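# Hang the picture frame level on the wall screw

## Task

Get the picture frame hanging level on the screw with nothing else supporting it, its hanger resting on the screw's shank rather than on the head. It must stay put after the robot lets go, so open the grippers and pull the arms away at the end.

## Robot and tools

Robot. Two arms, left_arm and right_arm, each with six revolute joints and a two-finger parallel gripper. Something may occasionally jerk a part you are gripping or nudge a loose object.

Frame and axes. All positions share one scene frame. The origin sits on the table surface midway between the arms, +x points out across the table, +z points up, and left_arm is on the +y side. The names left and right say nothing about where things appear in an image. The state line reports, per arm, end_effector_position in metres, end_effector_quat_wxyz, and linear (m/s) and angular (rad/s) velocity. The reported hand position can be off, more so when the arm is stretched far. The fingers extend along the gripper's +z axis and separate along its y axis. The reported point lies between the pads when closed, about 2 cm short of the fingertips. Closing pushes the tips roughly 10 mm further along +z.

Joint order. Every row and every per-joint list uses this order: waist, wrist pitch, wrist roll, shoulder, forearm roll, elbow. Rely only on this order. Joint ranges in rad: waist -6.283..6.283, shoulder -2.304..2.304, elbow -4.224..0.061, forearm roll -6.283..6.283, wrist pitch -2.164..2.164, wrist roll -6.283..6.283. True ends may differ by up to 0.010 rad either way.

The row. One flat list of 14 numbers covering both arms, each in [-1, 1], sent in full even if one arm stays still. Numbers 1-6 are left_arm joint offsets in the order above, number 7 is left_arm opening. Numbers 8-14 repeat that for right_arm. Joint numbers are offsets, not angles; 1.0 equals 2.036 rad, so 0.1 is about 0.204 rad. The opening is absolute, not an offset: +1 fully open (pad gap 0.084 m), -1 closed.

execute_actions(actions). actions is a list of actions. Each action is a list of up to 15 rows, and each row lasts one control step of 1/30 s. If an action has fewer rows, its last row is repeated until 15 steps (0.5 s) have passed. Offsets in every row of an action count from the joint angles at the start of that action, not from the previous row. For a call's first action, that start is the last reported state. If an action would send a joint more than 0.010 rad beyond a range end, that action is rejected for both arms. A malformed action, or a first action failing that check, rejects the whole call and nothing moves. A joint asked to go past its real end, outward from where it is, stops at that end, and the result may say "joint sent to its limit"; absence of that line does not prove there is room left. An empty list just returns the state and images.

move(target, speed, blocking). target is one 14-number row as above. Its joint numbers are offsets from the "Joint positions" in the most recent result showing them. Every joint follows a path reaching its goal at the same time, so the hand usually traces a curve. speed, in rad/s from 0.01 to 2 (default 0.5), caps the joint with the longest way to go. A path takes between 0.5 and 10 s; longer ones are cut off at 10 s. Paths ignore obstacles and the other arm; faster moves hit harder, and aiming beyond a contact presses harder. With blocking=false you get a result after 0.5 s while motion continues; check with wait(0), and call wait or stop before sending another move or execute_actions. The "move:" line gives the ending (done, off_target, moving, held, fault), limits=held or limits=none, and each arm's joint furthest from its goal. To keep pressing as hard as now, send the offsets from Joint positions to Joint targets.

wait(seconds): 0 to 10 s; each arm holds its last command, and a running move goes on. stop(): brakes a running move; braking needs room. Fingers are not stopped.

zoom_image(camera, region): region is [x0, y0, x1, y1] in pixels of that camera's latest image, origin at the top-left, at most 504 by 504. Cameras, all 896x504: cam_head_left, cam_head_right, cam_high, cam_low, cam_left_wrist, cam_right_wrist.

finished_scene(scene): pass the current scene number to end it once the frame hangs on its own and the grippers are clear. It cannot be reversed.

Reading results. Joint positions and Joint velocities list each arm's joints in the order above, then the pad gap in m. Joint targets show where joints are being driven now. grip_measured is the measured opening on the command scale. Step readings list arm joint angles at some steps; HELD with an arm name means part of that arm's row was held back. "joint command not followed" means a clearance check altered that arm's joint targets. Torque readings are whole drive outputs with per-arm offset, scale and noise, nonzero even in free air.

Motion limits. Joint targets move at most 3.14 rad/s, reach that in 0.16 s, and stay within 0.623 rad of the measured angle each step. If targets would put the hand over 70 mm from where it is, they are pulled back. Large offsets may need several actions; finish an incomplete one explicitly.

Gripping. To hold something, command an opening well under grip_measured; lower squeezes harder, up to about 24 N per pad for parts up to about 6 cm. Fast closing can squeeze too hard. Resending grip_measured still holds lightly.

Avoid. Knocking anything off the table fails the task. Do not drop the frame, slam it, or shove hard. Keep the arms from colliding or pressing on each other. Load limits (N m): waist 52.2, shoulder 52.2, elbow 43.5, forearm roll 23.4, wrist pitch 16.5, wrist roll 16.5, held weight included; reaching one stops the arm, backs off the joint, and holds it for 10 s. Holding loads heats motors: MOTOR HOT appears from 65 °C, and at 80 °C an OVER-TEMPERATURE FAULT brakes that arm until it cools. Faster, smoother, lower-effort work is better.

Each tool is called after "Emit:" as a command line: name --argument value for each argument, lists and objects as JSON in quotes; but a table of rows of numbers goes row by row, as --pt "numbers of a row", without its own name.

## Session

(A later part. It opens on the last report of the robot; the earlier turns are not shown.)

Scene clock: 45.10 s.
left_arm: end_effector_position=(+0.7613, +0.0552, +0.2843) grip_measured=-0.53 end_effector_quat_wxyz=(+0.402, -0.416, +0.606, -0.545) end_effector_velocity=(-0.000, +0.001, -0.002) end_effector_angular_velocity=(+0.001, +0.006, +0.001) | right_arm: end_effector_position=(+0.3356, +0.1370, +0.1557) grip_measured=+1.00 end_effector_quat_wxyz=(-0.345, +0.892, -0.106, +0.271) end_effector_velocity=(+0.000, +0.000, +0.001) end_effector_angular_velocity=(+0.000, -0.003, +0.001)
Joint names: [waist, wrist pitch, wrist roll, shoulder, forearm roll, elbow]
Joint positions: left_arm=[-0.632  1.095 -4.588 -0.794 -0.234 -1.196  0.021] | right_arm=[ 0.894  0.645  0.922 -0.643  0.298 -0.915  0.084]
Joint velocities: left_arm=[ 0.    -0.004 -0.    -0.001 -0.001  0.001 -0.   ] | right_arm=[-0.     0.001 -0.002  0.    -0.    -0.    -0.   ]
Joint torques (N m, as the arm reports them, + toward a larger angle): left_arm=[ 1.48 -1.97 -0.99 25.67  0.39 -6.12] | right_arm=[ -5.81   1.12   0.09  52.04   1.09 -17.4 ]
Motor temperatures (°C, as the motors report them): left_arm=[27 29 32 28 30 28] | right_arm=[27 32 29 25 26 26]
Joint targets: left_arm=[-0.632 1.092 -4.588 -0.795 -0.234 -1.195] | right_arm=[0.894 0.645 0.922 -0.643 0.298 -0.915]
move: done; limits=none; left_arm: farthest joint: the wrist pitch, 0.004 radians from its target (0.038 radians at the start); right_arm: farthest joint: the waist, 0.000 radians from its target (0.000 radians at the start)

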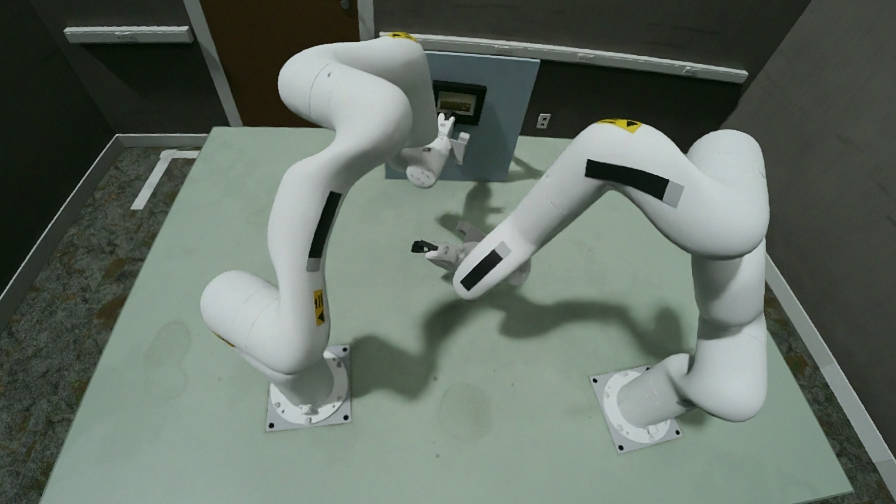

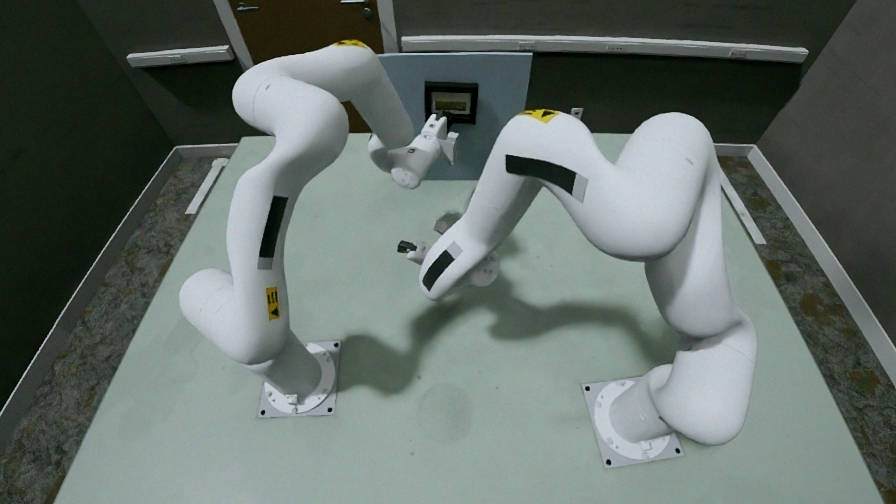

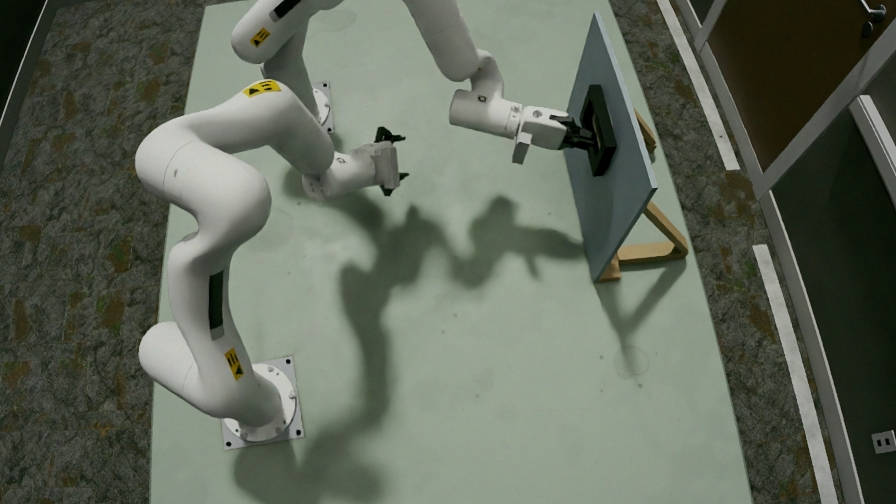

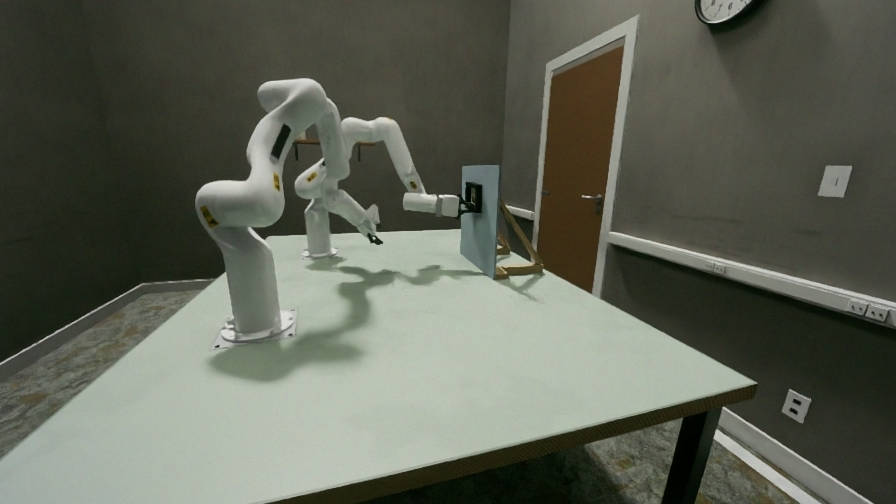

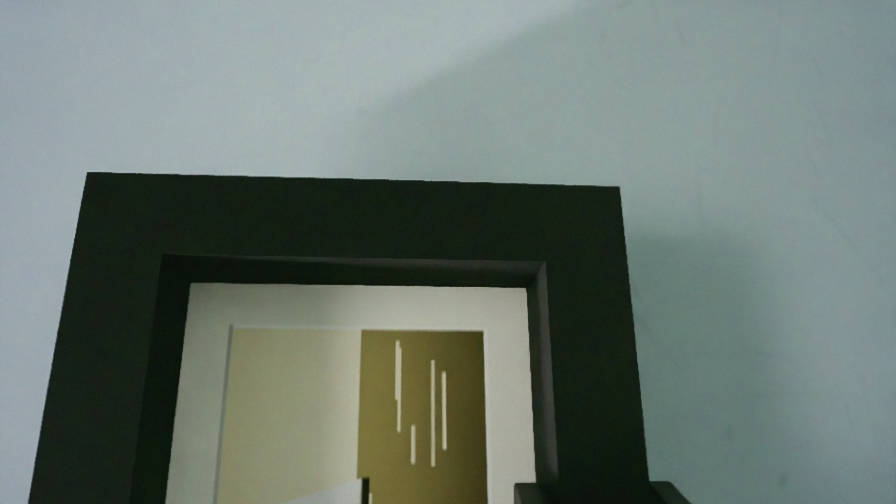

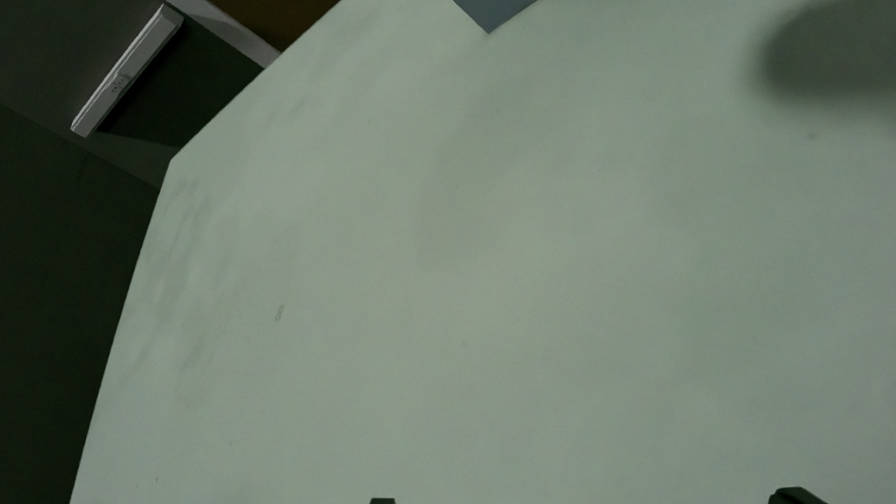

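Seated (torques dropped). Release.

Emit:
execute_actions --actions '[[[0,0,0,0,0,0,1,0,0,0,0,0,0,1]],[[0,0,0,0,0,0,1,0,0,0,0,0,0,1]]]'

Scene clock: 46.23 s.
left_arm: end_effector_position=(+0.7612, +0.0552, +0.2838) grip_measured=+1.00 end_effector_quat_wxyz=(+0.401, -0.417, +0.607, -0.545) end_effector_velocity=(-0.000, -0.001, -0.000) end_effector_angular_velocity=(+0.001, -0.000, -0.002) | right_arm: end_effector_position=(+0.3356, +0.1370, +0.1557) grip_measured=+1.00 end_effector_quat_wxyz=(-0.345, +0.892, -0.106, +0.271) end_effector_velocity=(-0.000, +0.000, +0.000) end_effector_angular_velocity=(+0.002, -0.001, -0.000)
Joint names: [waist, wrist pitch, wrist roll, shoulder, forearm roll, elbow]
Joint positions: left_arm=[-0.632  1.095 -4.588 -0.794 -0.234 -1.196  0.084] | right_arm=[ 0.894  0.645  0.922 -0.643  0.298 -0.915  0.084]
Joint velocities: left_arm=[-0.001  0.     0.001 -0.     0.001  0.     0.   ] | right_arm=[ 0.001  0.002  0.001  0.     0.     0.    -0.   ]
Joint torques (N m, as the arm reports them, + toward a larger angle): left_arm=[ -0.16   1.18  -0.87  36.14   1.1  -16.02] | right_arm=[ -6.12   1.05   0.08  51.06   1.06 -17.49]
Motor temperatures (°C, as the motors report them): left_arm=[27 29 32 28 30 28] | right_arm=[27 32 29 25 26 26]
Joint targets: left_arm=[-0.632 1.095 -4.588 -0.794 -0.234 -1.196] | right_arm=[0.894 0.645 0.922 -0.643 0.298 -0.915]
Step readings (joint positions; steps 1 to 15: 1st action; 16 to 30: 2nd action):
0: left_arm=[-0.632 1.095 -4.588 -0.794 -0.234 -1.196] | right_arm=[0.894 0.645 0.922 -0.643 0.298 -0.915]
1: left_arm=[-0.632 1.095 -4.588 -0.794 -0.234 -1.196] | right_arm=[0.894 0.645 0.922 -0.643 0.298 -0.915]
2: left_arm=[-0.632 1.091 -4.588 -0.795 -0.234 -1.194] | right_arm=[0.894 0.645 0.922 -0.643 0.298 -0.915]
4: left_arm=[-0.632 1.089 -4.588 -0.796 -0.235 -1.193] | right_arm=[0.894 0.645 0.922 -0.643 0.298 -0.915]
8: left_arm=[-0.632 1.092 -4.588 -0.795 -0.234 -1.195] | right_arm=[0.894 0.645 0.922 -0.643 0.298 -0.915]
15: left_arm=[-0.632 1.095 -4.588 -0.794 -0.234 -1.196] | right_arm=[0.894 0.645 0.922 -0.643 0.298 -0.915]
16: left_arm=[-0.632 1.095 -4.588 -0.794 -0.234 -1.196] | right_arm=[0.894 0.645 0.922 -0.643 0.298 -0.915]
17: left_arm=[-0.632 1.095 -4.588 -0.794 -0.234 -1.196] | right_arm=[0.894 0.645 0.922 -0.643 0.298 -0.915]
19: left_arm=[-0.632 1.094 -4.588 -0.794 -0.234 -1.196] | right_arm=[0.894 0.645 0.922 -0.643 0.298 -0.915]
23: left_arm=[-0.632 1.095 -4.588 -0.794 -0.234 -1.196] | right_arm=[0.894 0.645 0.922 -0.643 0.298 -0.915]
30: Joint positions above

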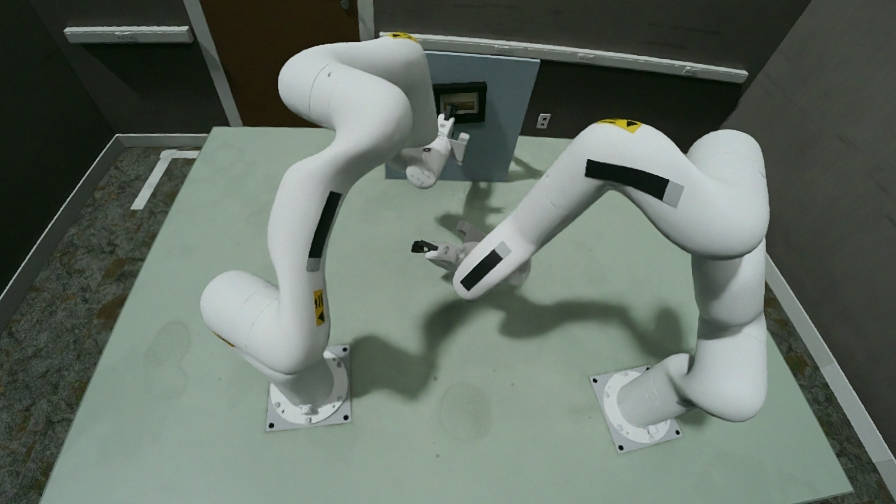

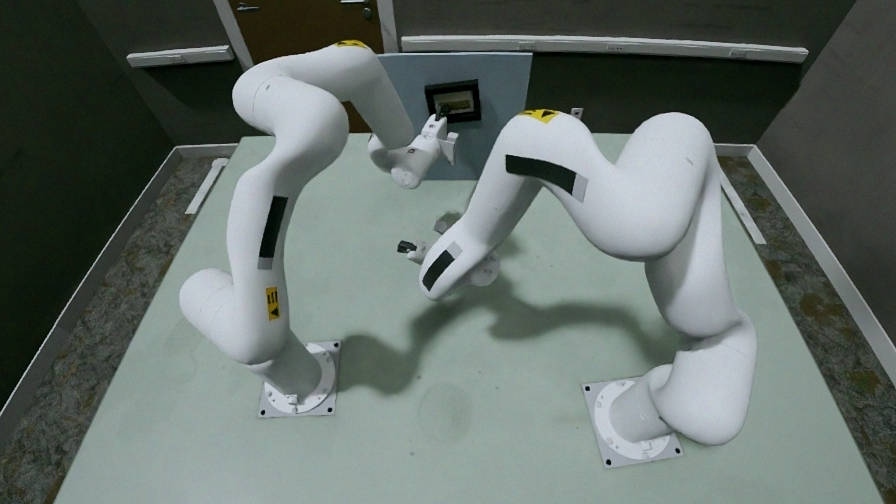

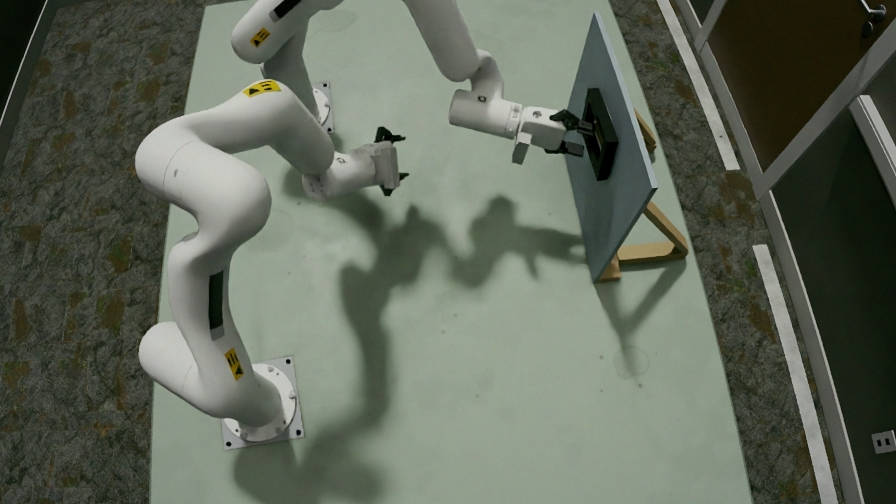

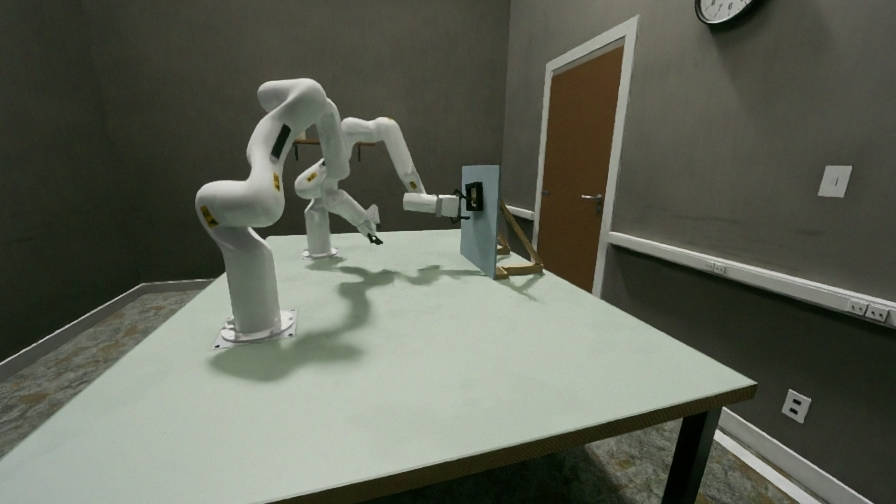

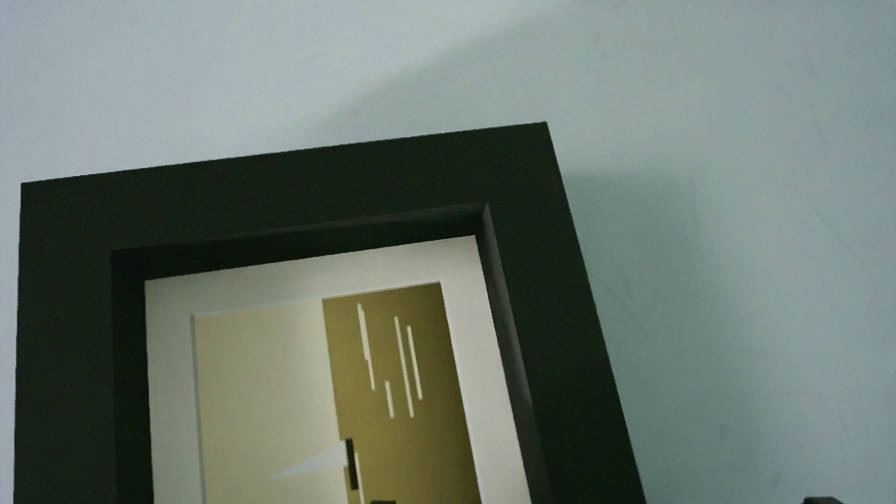

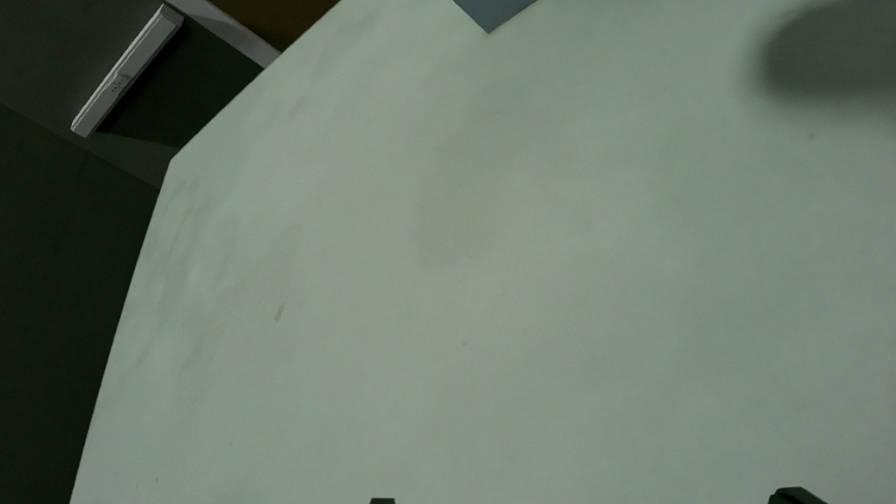

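Emit:
execute_actions --actions '[[[0,0,0,0,0,0,0,0,0,0,0,0,0,1]],[[0,0,0,0,0,0,-1,0,0,0,0,0,0,1]],[[0,0,0,0,0,0,-1,0,0,0,0,0,0,1]]]'

Scene clock: 48.27 s.
left_arm: end_effector_position=(+0.7612, +0.0554, +0.2838) grip_measured=-0.44 end_effector_quat_wxyz=(+0.401, -0.417, +0.607, -0.545) end_effector_velocity=(-0.000, -0.000, +0.000) end_effector_angular_velocity=(+0.002, -0.001, -0.001) | right_arm: end_effector_position=(+0.3356, +0.1370, +0.1557) grip_measured=+1.00 end_effector_quat_wxyz=(-0.345, +0.892, -0.106, +0.271) end_effector_velocity=(-0.001, +0.000, -0.000) end_effector_angular_velocity=(+0.000, +0.000, -0.000)
Joint names: [waist, wrist pitch, wrist roll, shoulder, forearm roll, elbow]
Joint positions: left_arm=[-0.632  1.095 -4.588 -0.794 -0.234 -1.196  0.025] | right_arm=[ 0.894  0.645  0.922 -0.643  0.298 -0.915  0.084]
Joint velocities: left_arm=[-0.     0.     0.001  0.     0.001  0.     0.   ] | right_arm=[ 0.001  0.001  0.    -0.001  0.001 -0.    -0.   ]
Joint torques (N m, as the arm reports them, + toward a larger angle): left_arm=[ -2.24   0.97  -0.27  36.03   1.73 -17.98] | right_arm=[ -5.56   1.04   0.16  51.66   1.03 -17.67]
Motor temperatures (°C, as the motors report them): left_arm=[27 29 32 28 30 28] | right_arm=[27 32 29 25 26 26]
Joint targets: left_arm=[-0.632 1.095 -4.588 -0.794 -0.234 -1.196] | right_arm=[0.894 0.645 0.922 -0.643 0.298 -0.915]
Step readings (joint positions; steps 1 to 15: 1st action; 16 to 30: 2nd action; 31 to 45: 3rd action):
0: left_arm=[-0.632 1.095 -4.588 -0.794 -0.234 -1.196] | right_arm=[0.894 0.645 0.922 -0.643 0.298 -0.915]
1: left_arm=[-0.632 1.095 -4.588 -0.794 -0.234 -1.196] | right_arm=[0.894 0.645 0.922 -0.643 0.298 -0.915]
2: left_arm=[-0.632 1.095 -4.588 -0.794 -0.234 -1.196] | right_arm=[0.894 0.645 0.922 -0.643 0.298 -0.915]
4: left_arm=[-0.632 1.095 -4.588 -0.794 -0.234 -1.196] | right_arm=[0.894 0.645 0.922 -0.643 0.298 -0.915]
8: left_arm=[-0.632 1.095 -4.588 -0.794 -0.234 -1.196] | right_arm=[0.894 0.645 0.922 -0.643 0.298 -0.915]
15: left_arm=[-0.632 1.095 -4.588 -0.794 -0.234 -1.196] | right_arm=[0.894 0.645 0.922 -0.643 0.298 -0.915]
16: left_arm=[-0.632 1.095 -4.588 -0.794 -0.234 -1.196] | right_arm=[0.894 0.645 0.922 -0.643 0.298 -0.915]
17: left_arm=[-0.632 1.095 -4.588 -0.794 -0.234 -1.196] | right_arm=[0.894 0.645 0.922 -0.643 0.298 -0.915]
19: left_arm=[-0.632 1.095 -4.588 -0.794 -0.235 -1.196] | right_arm=[0.894 0.645 0.922 -0.643 0.298 -0.915]
23: left_arm=[-0.632 1.095 -4.589 -0.794 -0.235 -1.196] | right_arm=[0.894 0.645 0.922 -0.643 0.298 -0.915]
30: left_arm=[-0.632 1.095 -4.588 -0.794 -0.234 -1.196] | right_arm=[0.894 0.645 0.922 -0.643 0.298 -0.915]
31: left_arm=[-0.632 1.095 -4.588 -0.794 -0.234 -1.196] | right_arm=[0.894 0.645 0.922 -0.643 0.298 -0.915]
32: left_arm=[-0.632 1.095 -4.588 -0.794 -0.234 -1.196] | right_arm=[0.894 0.645 0.922 -0.643 0.298 -0.915]
34: left_arm=[-0.632 1.095 -4.588 -0.794 -0.234 -1.196] | right_arm=[0.894 0.645 0.922 -0.643 0.298 -0.915]
38: left_arm=[-0.632 1.095 -4.588 -0.794 -0.234 -1.196] | right_arm=[0.894 0.645 0.922 -0.643 0.298 -0.915]
45: Joint positions above

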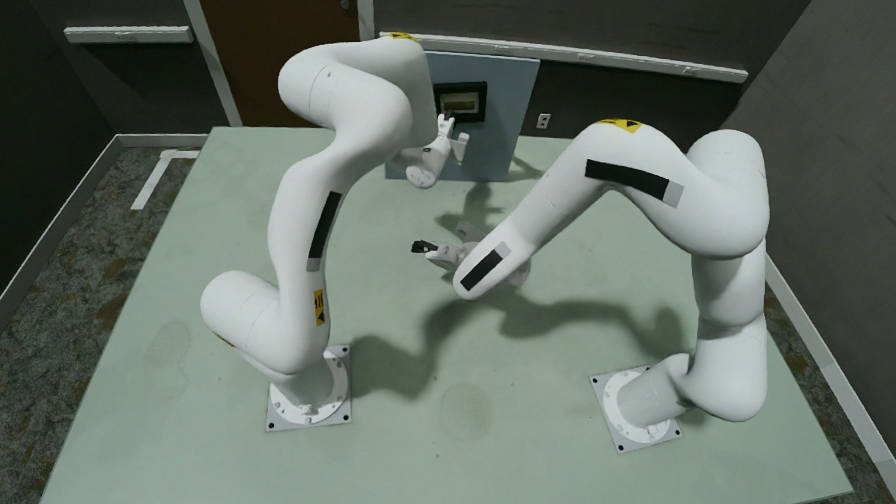

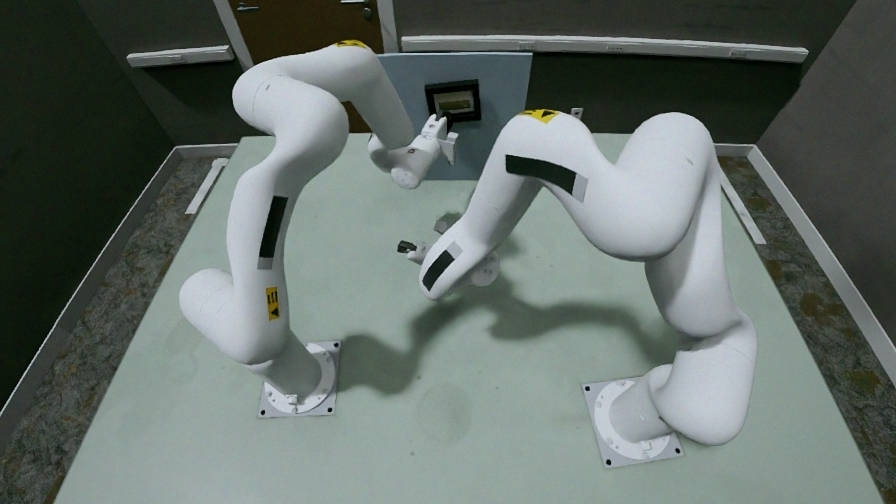

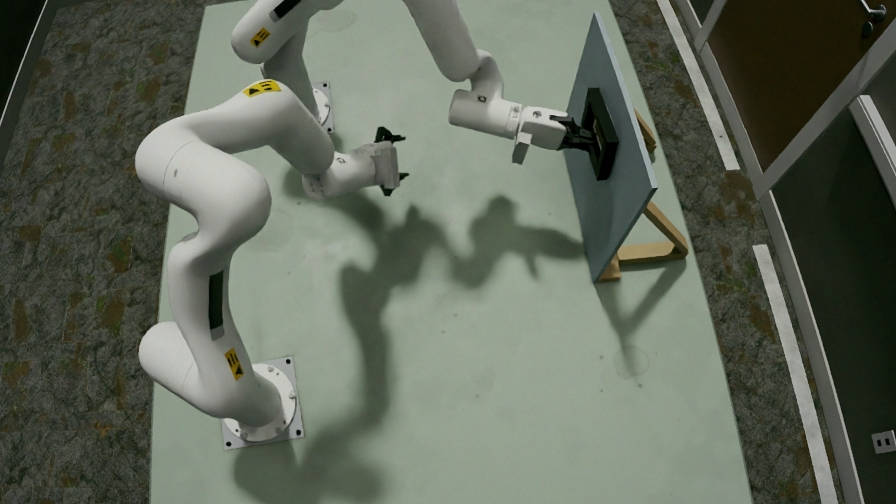

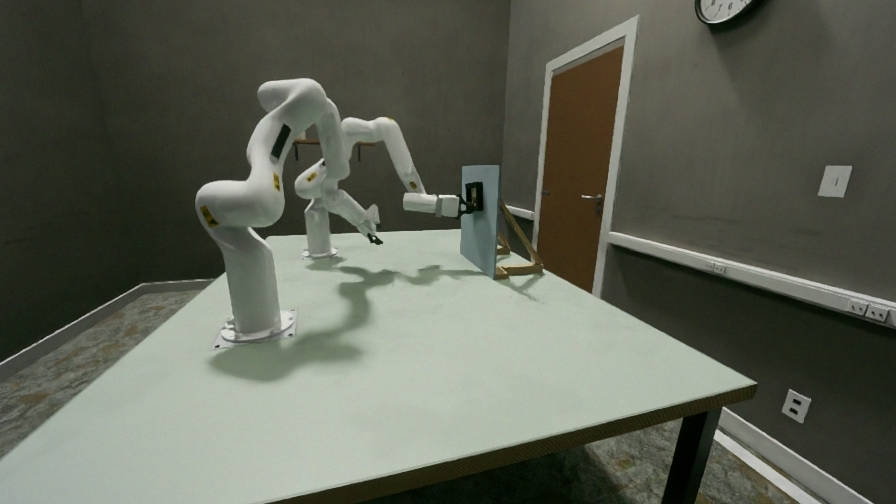

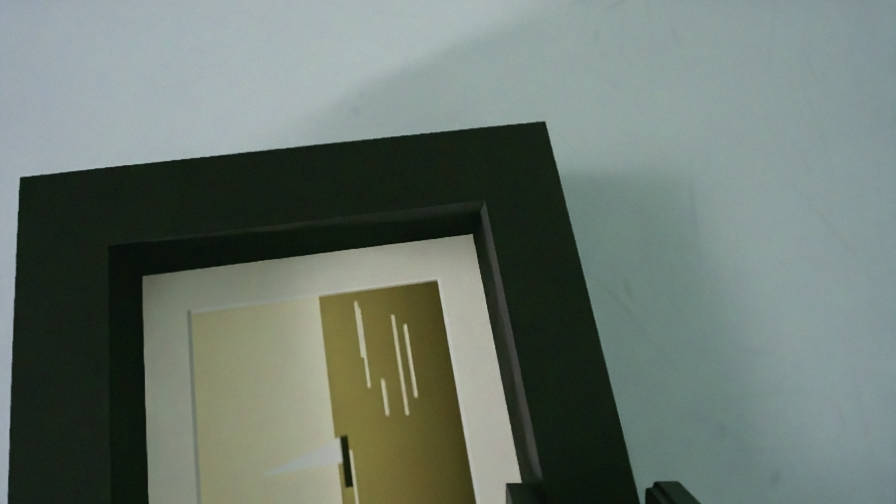

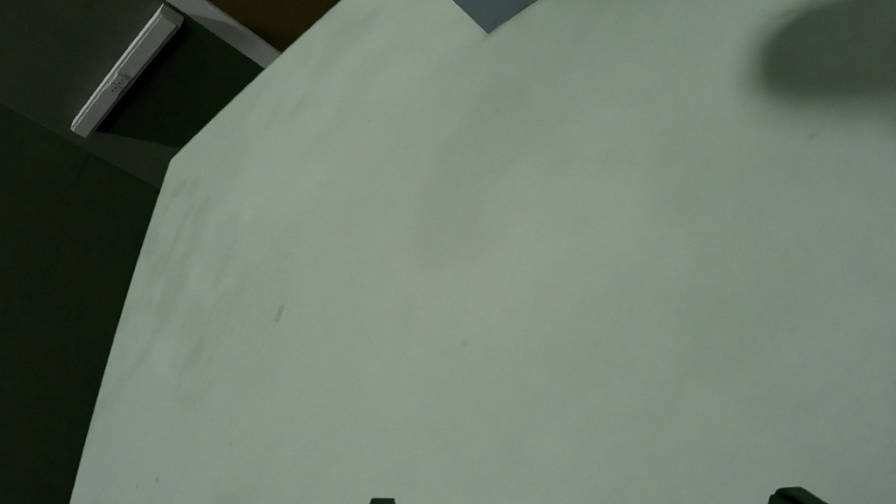

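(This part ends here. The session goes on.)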